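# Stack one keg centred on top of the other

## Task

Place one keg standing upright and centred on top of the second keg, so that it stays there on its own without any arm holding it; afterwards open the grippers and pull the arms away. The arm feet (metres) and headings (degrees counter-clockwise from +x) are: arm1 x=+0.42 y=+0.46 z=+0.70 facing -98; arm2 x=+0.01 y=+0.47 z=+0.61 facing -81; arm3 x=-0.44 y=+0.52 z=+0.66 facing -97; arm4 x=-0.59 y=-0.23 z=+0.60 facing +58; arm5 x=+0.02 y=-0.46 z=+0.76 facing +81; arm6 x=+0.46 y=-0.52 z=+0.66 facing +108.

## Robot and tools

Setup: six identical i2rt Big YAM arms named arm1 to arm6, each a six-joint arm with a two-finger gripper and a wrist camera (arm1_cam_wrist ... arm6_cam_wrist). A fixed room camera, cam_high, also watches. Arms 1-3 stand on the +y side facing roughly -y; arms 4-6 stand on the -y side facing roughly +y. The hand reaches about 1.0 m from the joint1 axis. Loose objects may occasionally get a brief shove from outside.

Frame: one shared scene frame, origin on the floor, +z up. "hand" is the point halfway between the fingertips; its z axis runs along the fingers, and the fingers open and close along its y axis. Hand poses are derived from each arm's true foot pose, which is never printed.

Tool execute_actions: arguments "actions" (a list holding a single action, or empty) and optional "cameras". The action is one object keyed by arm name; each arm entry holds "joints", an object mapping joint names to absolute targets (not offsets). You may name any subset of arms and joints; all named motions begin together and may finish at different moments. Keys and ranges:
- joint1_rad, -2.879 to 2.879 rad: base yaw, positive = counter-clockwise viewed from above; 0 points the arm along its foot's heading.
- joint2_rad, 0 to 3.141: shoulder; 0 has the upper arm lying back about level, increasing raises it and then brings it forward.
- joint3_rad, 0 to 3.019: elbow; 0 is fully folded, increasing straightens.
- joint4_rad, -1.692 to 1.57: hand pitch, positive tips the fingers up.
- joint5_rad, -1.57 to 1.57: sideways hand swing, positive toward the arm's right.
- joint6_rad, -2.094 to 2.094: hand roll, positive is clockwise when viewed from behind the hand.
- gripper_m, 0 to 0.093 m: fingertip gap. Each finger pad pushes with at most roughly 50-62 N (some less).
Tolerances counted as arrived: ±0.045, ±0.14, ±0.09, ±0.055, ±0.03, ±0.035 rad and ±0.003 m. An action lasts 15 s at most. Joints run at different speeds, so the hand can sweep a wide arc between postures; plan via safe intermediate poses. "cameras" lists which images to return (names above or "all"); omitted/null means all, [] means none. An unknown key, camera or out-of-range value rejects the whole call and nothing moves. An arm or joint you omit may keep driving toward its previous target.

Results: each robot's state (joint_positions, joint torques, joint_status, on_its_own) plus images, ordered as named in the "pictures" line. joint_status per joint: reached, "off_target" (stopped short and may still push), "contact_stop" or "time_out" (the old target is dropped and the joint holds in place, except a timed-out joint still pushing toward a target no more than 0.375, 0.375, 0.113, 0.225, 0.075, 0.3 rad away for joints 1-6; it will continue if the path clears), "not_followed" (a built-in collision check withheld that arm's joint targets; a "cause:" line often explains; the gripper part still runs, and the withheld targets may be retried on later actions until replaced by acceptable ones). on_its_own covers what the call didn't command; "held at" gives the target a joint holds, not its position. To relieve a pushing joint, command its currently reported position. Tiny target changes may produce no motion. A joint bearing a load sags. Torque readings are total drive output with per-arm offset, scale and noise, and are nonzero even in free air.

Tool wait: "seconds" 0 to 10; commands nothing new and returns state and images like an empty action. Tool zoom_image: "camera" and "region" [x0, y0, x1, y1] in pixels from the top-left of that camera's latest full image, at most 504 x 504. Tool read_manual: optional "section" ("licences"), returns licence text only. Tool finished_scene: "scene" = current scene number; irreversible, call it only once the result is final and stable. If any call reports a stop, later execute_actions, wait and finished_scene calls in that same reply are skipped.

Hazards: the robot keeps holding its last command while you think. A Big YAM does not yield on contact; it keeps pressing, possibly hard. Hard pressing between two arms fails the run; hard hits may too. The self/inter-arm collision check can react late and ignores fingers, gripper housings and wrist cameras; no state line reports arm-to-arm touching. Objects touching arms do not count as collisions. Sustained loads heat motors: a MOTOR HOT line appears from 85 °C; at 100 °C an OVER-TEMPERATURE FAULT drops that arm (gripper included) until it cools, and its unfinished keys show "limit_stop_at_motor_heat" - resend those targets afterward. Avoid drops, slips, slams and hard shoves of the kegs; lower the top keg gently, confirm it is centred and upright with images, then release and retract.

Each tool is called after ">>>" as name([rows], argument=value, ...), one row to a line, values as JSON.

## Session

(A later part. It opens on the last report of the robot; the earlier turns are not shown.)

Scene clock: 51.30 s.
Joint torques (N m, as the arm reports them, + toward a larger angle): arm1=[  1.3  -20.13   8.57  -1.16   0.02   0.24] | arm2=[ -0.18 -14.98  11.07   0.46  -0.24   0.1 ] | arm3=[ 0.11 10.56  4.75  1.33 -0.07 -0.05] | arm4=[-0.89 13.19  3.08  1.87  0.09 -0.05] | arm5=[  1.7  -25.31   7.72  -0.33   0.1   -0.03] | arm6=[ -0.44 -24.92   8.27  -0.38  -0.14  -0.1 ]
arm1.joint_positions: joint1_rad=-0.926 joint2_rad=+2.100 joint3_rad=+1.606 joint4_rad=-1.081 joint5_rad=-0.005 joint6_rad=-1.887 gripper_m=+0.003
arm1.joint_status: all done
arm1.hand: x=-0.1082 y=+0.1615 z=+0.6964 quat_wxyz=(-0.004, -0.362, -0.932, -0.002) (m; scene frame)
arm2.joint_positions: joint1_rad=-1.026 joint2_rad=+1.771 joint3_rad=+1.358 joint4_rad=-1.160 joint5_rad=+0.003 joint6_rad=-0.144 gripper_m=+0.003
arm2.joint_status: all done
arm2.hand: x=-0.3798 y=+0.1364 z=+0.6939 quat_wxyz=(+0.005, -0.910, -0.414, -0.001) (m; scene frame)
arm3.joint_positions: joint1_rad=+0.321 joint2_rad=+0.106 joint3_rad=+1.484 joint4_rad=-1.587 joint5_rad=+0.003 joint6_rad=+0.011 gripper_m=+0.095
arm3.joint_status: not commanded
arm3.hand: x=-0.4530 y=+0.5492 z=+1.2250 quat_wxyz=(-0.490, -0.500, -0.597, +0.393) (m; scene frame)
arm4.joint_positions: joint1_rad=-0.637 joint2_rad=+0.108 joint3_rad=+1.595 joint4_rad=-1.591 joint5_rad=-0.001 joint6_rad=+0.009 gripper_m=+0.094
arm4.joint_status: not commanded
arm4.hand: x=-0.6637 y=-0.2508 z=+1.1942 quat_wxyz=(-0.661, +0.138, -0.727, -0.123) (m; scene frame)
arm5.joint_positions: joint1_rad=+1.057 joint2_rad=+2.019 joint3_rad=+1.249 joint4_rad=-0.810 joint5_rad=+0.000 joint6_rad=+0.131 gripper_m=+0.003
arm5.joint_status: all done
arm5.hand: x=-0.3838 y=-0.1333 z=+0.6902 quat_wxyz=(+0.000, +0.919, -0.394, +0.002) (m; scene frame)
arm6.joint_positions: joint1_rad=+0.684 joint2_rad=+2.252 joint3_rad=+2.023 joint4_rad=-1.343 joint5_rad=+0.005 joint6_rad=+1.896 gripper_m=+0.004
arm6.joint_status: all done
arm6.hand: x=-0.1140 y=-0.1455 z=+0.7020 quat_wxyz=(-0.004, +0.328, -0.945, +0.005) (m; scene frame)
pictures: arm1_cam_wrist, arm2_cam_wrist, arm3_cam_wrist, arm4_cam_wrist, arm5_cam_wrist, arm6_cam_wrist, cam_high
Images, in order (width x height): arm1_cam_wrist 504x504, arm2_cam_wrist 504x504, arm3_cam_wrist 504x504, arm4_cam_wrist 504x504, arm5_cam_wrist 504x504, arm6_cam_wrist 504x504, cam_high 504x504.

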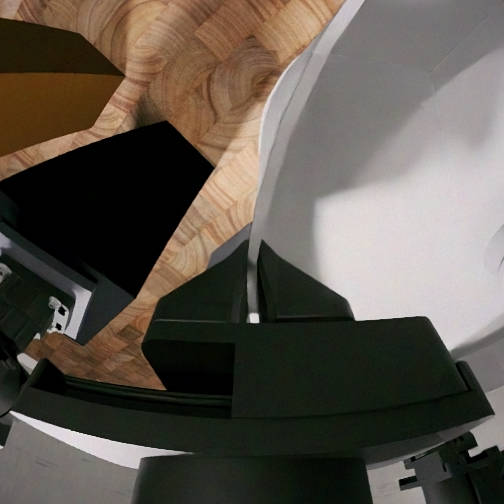

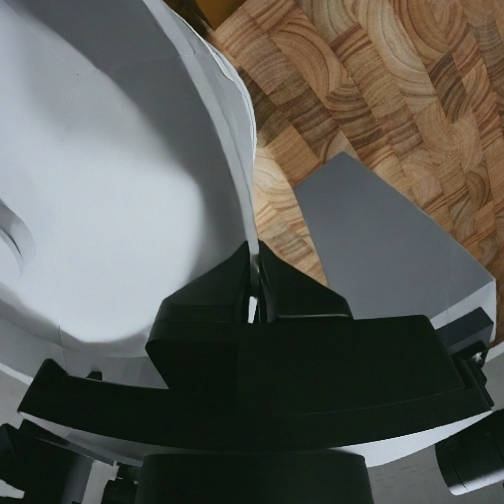

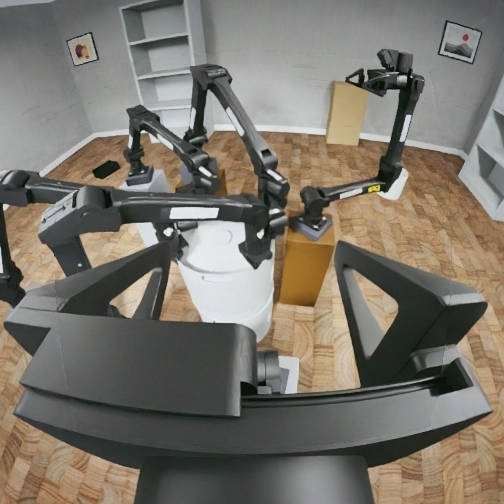

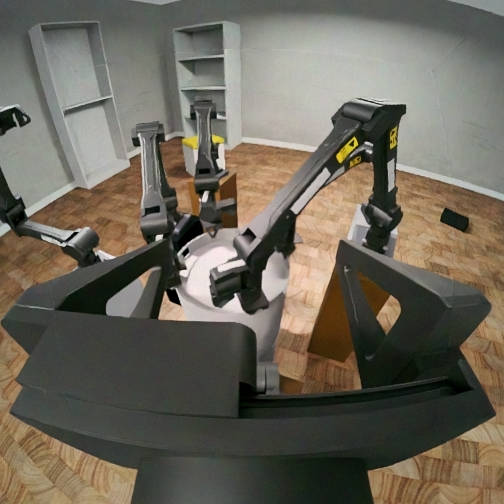

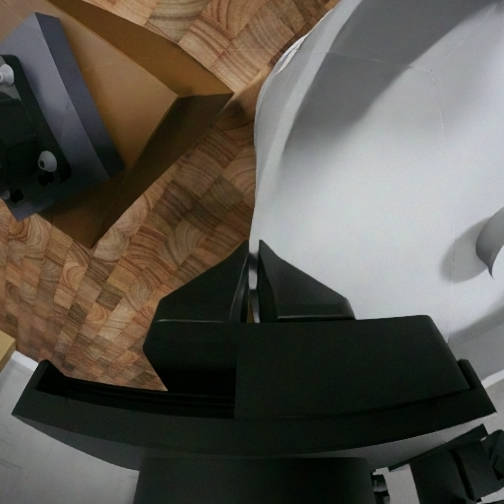

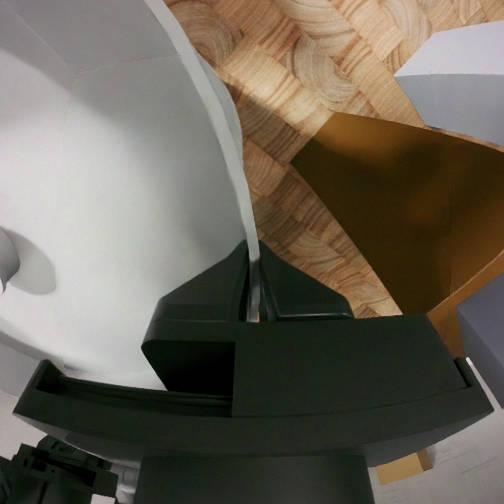

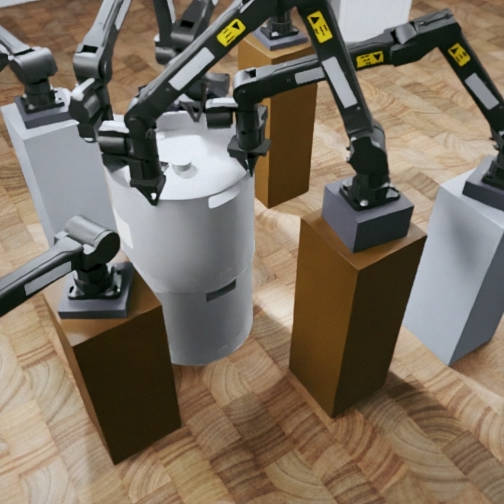

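>>> execute_actions([
  {"arm1":{"joints":{"gripper_m":0.09}},"arm2":{"joints":{"gripper_m":0.09}},"arm5":{"joints":{"gripper_m":0.09}},"arm6":{"joints":{"gripper_m":0.09}}},
], cameras=[])

>>> execute_actions([
  {"arm1":{"joints":{"joint2_rad":1.75,"joint4_rad":-1.2}},"arm2":{"joints":{"joint2_rad":1.4}},"arm5":{"joints":{"joint2_rad":1.6,"joint4_rad":-0.95}},"arm6":{"joints":{"joint2_rad":1.95,"joint4_rad":-1.4}}},
])

>>> zoom_image(camera="cam_high", region=[90,100,300,380])

Scene clock: 53.03 s.
Joint torques (N m, as the arm reports them, + toward a larger angle): arm1=[  1.25 -19.68   8.63  -0.98  -0.05   0.23] | arm2=[ -0.28 -14.76  11.09   0.47  -0.18   0.1 ] | arm3=[ 0.06 10.56  4.75  1.31 -0.07 -0.05] | arm4=[-0.89 13.27  3.07  1.88  0.08 -0.05] | arm5=[  1.93 -21.95   8.12   0.03   0.09  -0.03] | arm6=[ -0.11 -24.95   8.3   -0.19   0.06  -0.07]
arm1.joint_positions: joint1_rad=-0.925 joint2_rad=+2.095 joint3_rad=+1.606 joint4_rad=-1.085 joint5_rad=-0.003 joint6_rad=-1.886 gripper_m=+0.090
arm1.joint_status: all done
arm1.hand: x=-0.1079 y=+0.1618 z=+0.6993 quat_wxyz=(-0.003, -0.362, -0.932, -0.002) (m; scene frame)
arm2.joint_positions: joint1_rad=-1.025 joint2_rad=+1.768 joint3_rad=+1.358 joint4_rad=-1.160 joint5_rad=+0.002 joint6_rad=-0.144 gripper_m=+0.090
arm2.joint_status: all done
arm2.hand: x=-0.3794 y=+0.1356 z=+0.6954 quat_wxyz=(+0.003, -0.910, -0.414, +0.000) (m; scene frame)
arm3.joint_positions: joint1_rad=+0.321 joint2_rad=+0.106 joint3_rad=+1.484 joint4_rad=-1.587 joint5_rad=+0.003 joint6_rad=+0.011 gripper_m=+0.095
arm3.joint_status: not commanded
arm3.hand: x=-0.4530 y=+0.5492 z=+1.2250 quat_wxyz=(-0.490, -0.500, -0.597, +0.393) (m; scene frame)
arm4.joint_positions: joint1_rad=-0.637 joint2_rad=+0.108 joint3_rad=+1.595 joint4_rad=-1.591 joint5_rad=-0.001 joint6_rad=+0.009 gripper_m=+0.094
arm4.joint_status: not commanded
arm4.hand: x=-0.6637 y=-0.2508 z=+1.1942 quat_wxyz=(-0.661, +0.138, -0.727, -0.123) (m; scene frame)
arm5.joint_positions: joint1_rad=+1.053 joint2_rad=+1.991 joint3_rad=+1.249 joint4_rad=-0.811 joint5_rad=-0.002 joint6_rad=+0.131 gripper_m=+0.090
arm5.joint_status: all done
arm5.hand: x=-0.3864 y=-0.1286 z=+0.7039 quat_wxyz=(-0.003, +0.918, -0.396, -0.011) (m; scene frame)
arm6.joint_positions: joint1_rad=+0.683 joint2_rad=+2.252 joint3_rad=+2.023 joint4_rad=-1.343 joint5_rad=+0.002 joint6_rad=+1.896 gripper_m=+0.090
arm6.joint_status: all done
arm6.hand: x=-0.1140 y=-0.1455 z=+0.7020 quat_wxyz=(-0.003, +0.328, -0.945, +0.006) (m; scene frame)
pictures: none
No camera images: the call's "cameras" was empty. Leave "cameras" out to get every camera's image.

Scene clock: 54.50 s.
Joint torques (N m, as the arm reports them, + toward a larger angle): arm1=[  1.31 -15.21  10.36  -0.4   -0.07   0.25] | arm2=[-0.16 -8.11 12.72  1.11 -0.19  0.1 ] | arm3=[ 0.11 10.6   4.76  1.32 -0.07 -0.05] | arm4=[-0.87 13.31  3.05  1.86  0.11 -0.05] | arm5=[  2.85 -16.89  10.84   0.32   0.1   -0.03] | arm6=[ -1.27 -21.27   9.41  -0.42   0.03  -0.08]
arm1.joint_positions: joint1_rad=-0.925 joint2_rad=+1.735 joint3_rad=+1.604 joint4_rad=-1.185 joint5_rad=-0.002 joint6_rad=-1.886 gripper_m=+0.090
arm1.joint_status: all done
arm1.hand: x=-0.0953 y=+0.1685 z=+0.9060 quat_wxyz=(+0.080, -0.359, -0.925, +0.098) (m; scene frame)
arm2.joint_positions: joint1_rad=-1.025 joint2_rad=+1.376 joint3_rad=+1.358 joint4_rad=-1.160 joint5_rad=+0.002 joint6_rad=-0.144 gripper_m=+0.090
arm2.joint_status: all done
arm2.hand: x=-0.3624 y=+0.1489 z=+0.8862 quat_wxyz=(-0.051, -0.893, -0.407, +0.187) (m; scene frame)
arm3.joint_positions: joint1_rad=+0.321 joint2_rad=+0.106 joint3_rad=+1.484 joint4_rad=-1.587 joint5_rad=+0.003 joint6_rad=+0.011 gripper_m=+0.095
arm3.joint_status: not commanded
arm3.hand: x=-0.4530 y=+0.5492 z=+1.2250 quat_wxyz=(-0.490, -0.500, -0.597, +0.393) (m; scene frame)
arm4.joint_positions: joint1_rad=-0.637 joint2_rad=+0.108 joint3_rad=+1.595 joint4_rad=-1.591 joint5_rad=-0.001 joint6_rad=+0.009 gripper_m=+0.094
arm4.joint_status: not commanded
arm4.hand: x=-0.6637 y=-0.2508 z=+1.1942 quat_wxyz=(-0.661, +0.138, -0.727, -0.123) (m; scene frame)
arm5.joint_positions: joint1_rad=+1.053 joint2_rad=+1.584 joint3_rad=+1.249 joint4_rad=-0.938 joint5_rad=-0.002 joint6_rad=+0.131 gripper_m=+0.090
arm5.joint_status: all done
arm5.hand: x=-0.3884 y=-0.1273 z=+0.9071 quat_wxyz=(-0.041, +0.908, -0.391, -0.145) (m; scene frame)
arm6.joint_positions: joint1_rad=+0.683 joint2_rad=+1.940 joint3_rad=+2.020 joint4_rad=-1.386 joint5_rad=+0.001 joint6_rad=+1.896 gripper_m=+0.090
arm6.joint_status: all done
arm6.hand: x=-0.1006 y=-0.1533 z=+0.9049 quat_wxyz=(+0.078, +0.325, -0.937, -0.099) (m; scene frame)
pictures: arm1_cam_wrist, arm2_cam_wrist, arm3_cam_wrist, arm4_cam_wrist, arm5_cam_wrist, arm6_cam_wrist, cam_high
Images, in order (width x height): arm1_cam_wrist 504x504, arm2_cam_wrist 504x504, arm3_cam_wrist 504x504, arm4_cam_wrist 504x504, arm5_cam_wrist 504x504, arm6_cam_wrist 504x504, cam_high 504x504.

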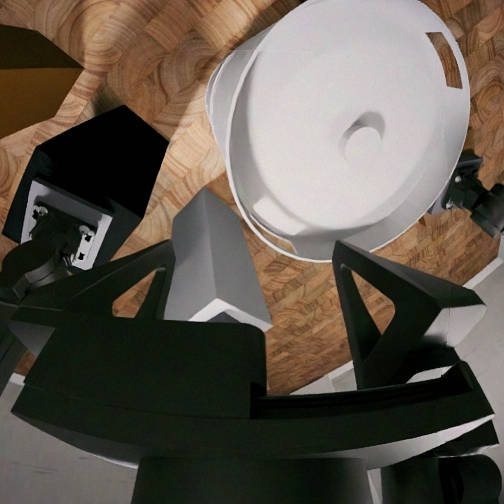

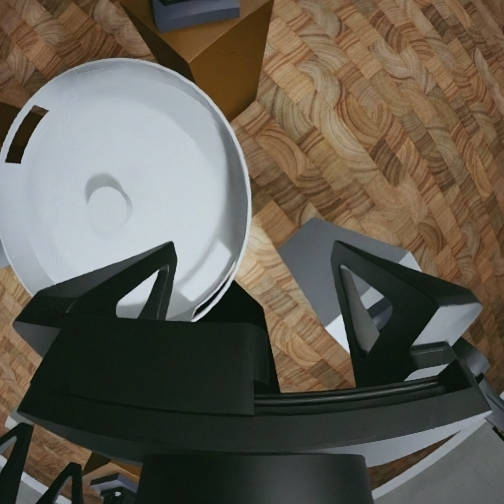

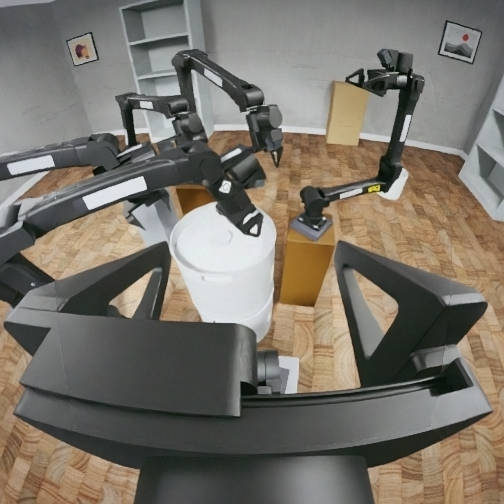

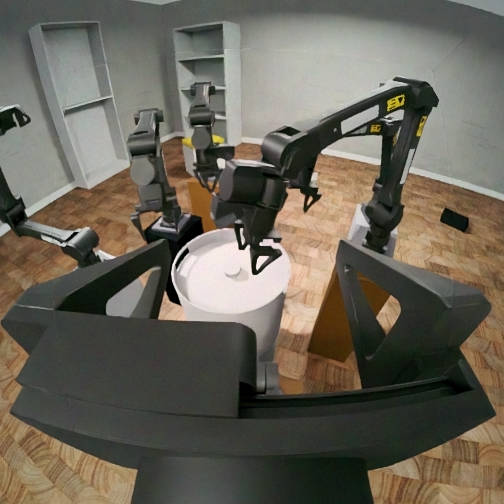

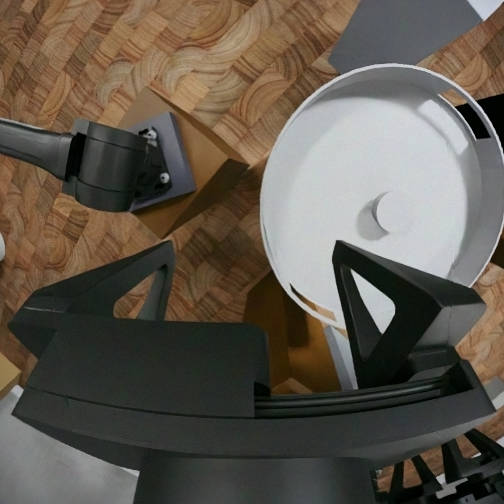

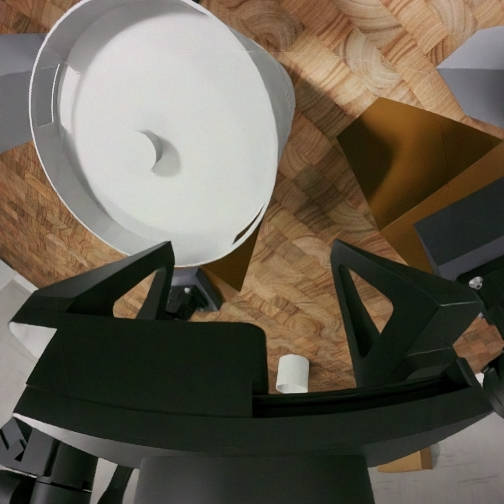

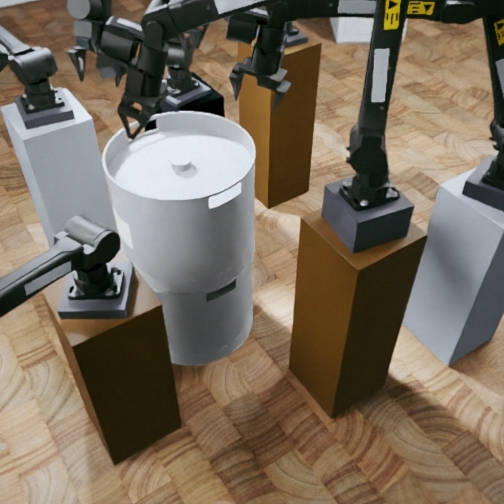

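Region (90, 100, 300, 380) of cam_high's 504x504 image, scaled by 1.800, with more detail than that image has; it fills the left 378 columns of this view, and the rest is white.

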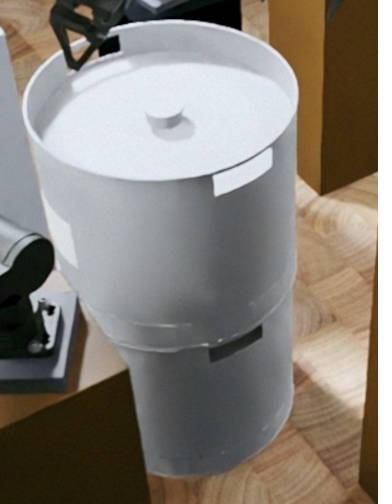

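Seated.

>>> finished_scene(scene=1)

The scene is finished: the task was done.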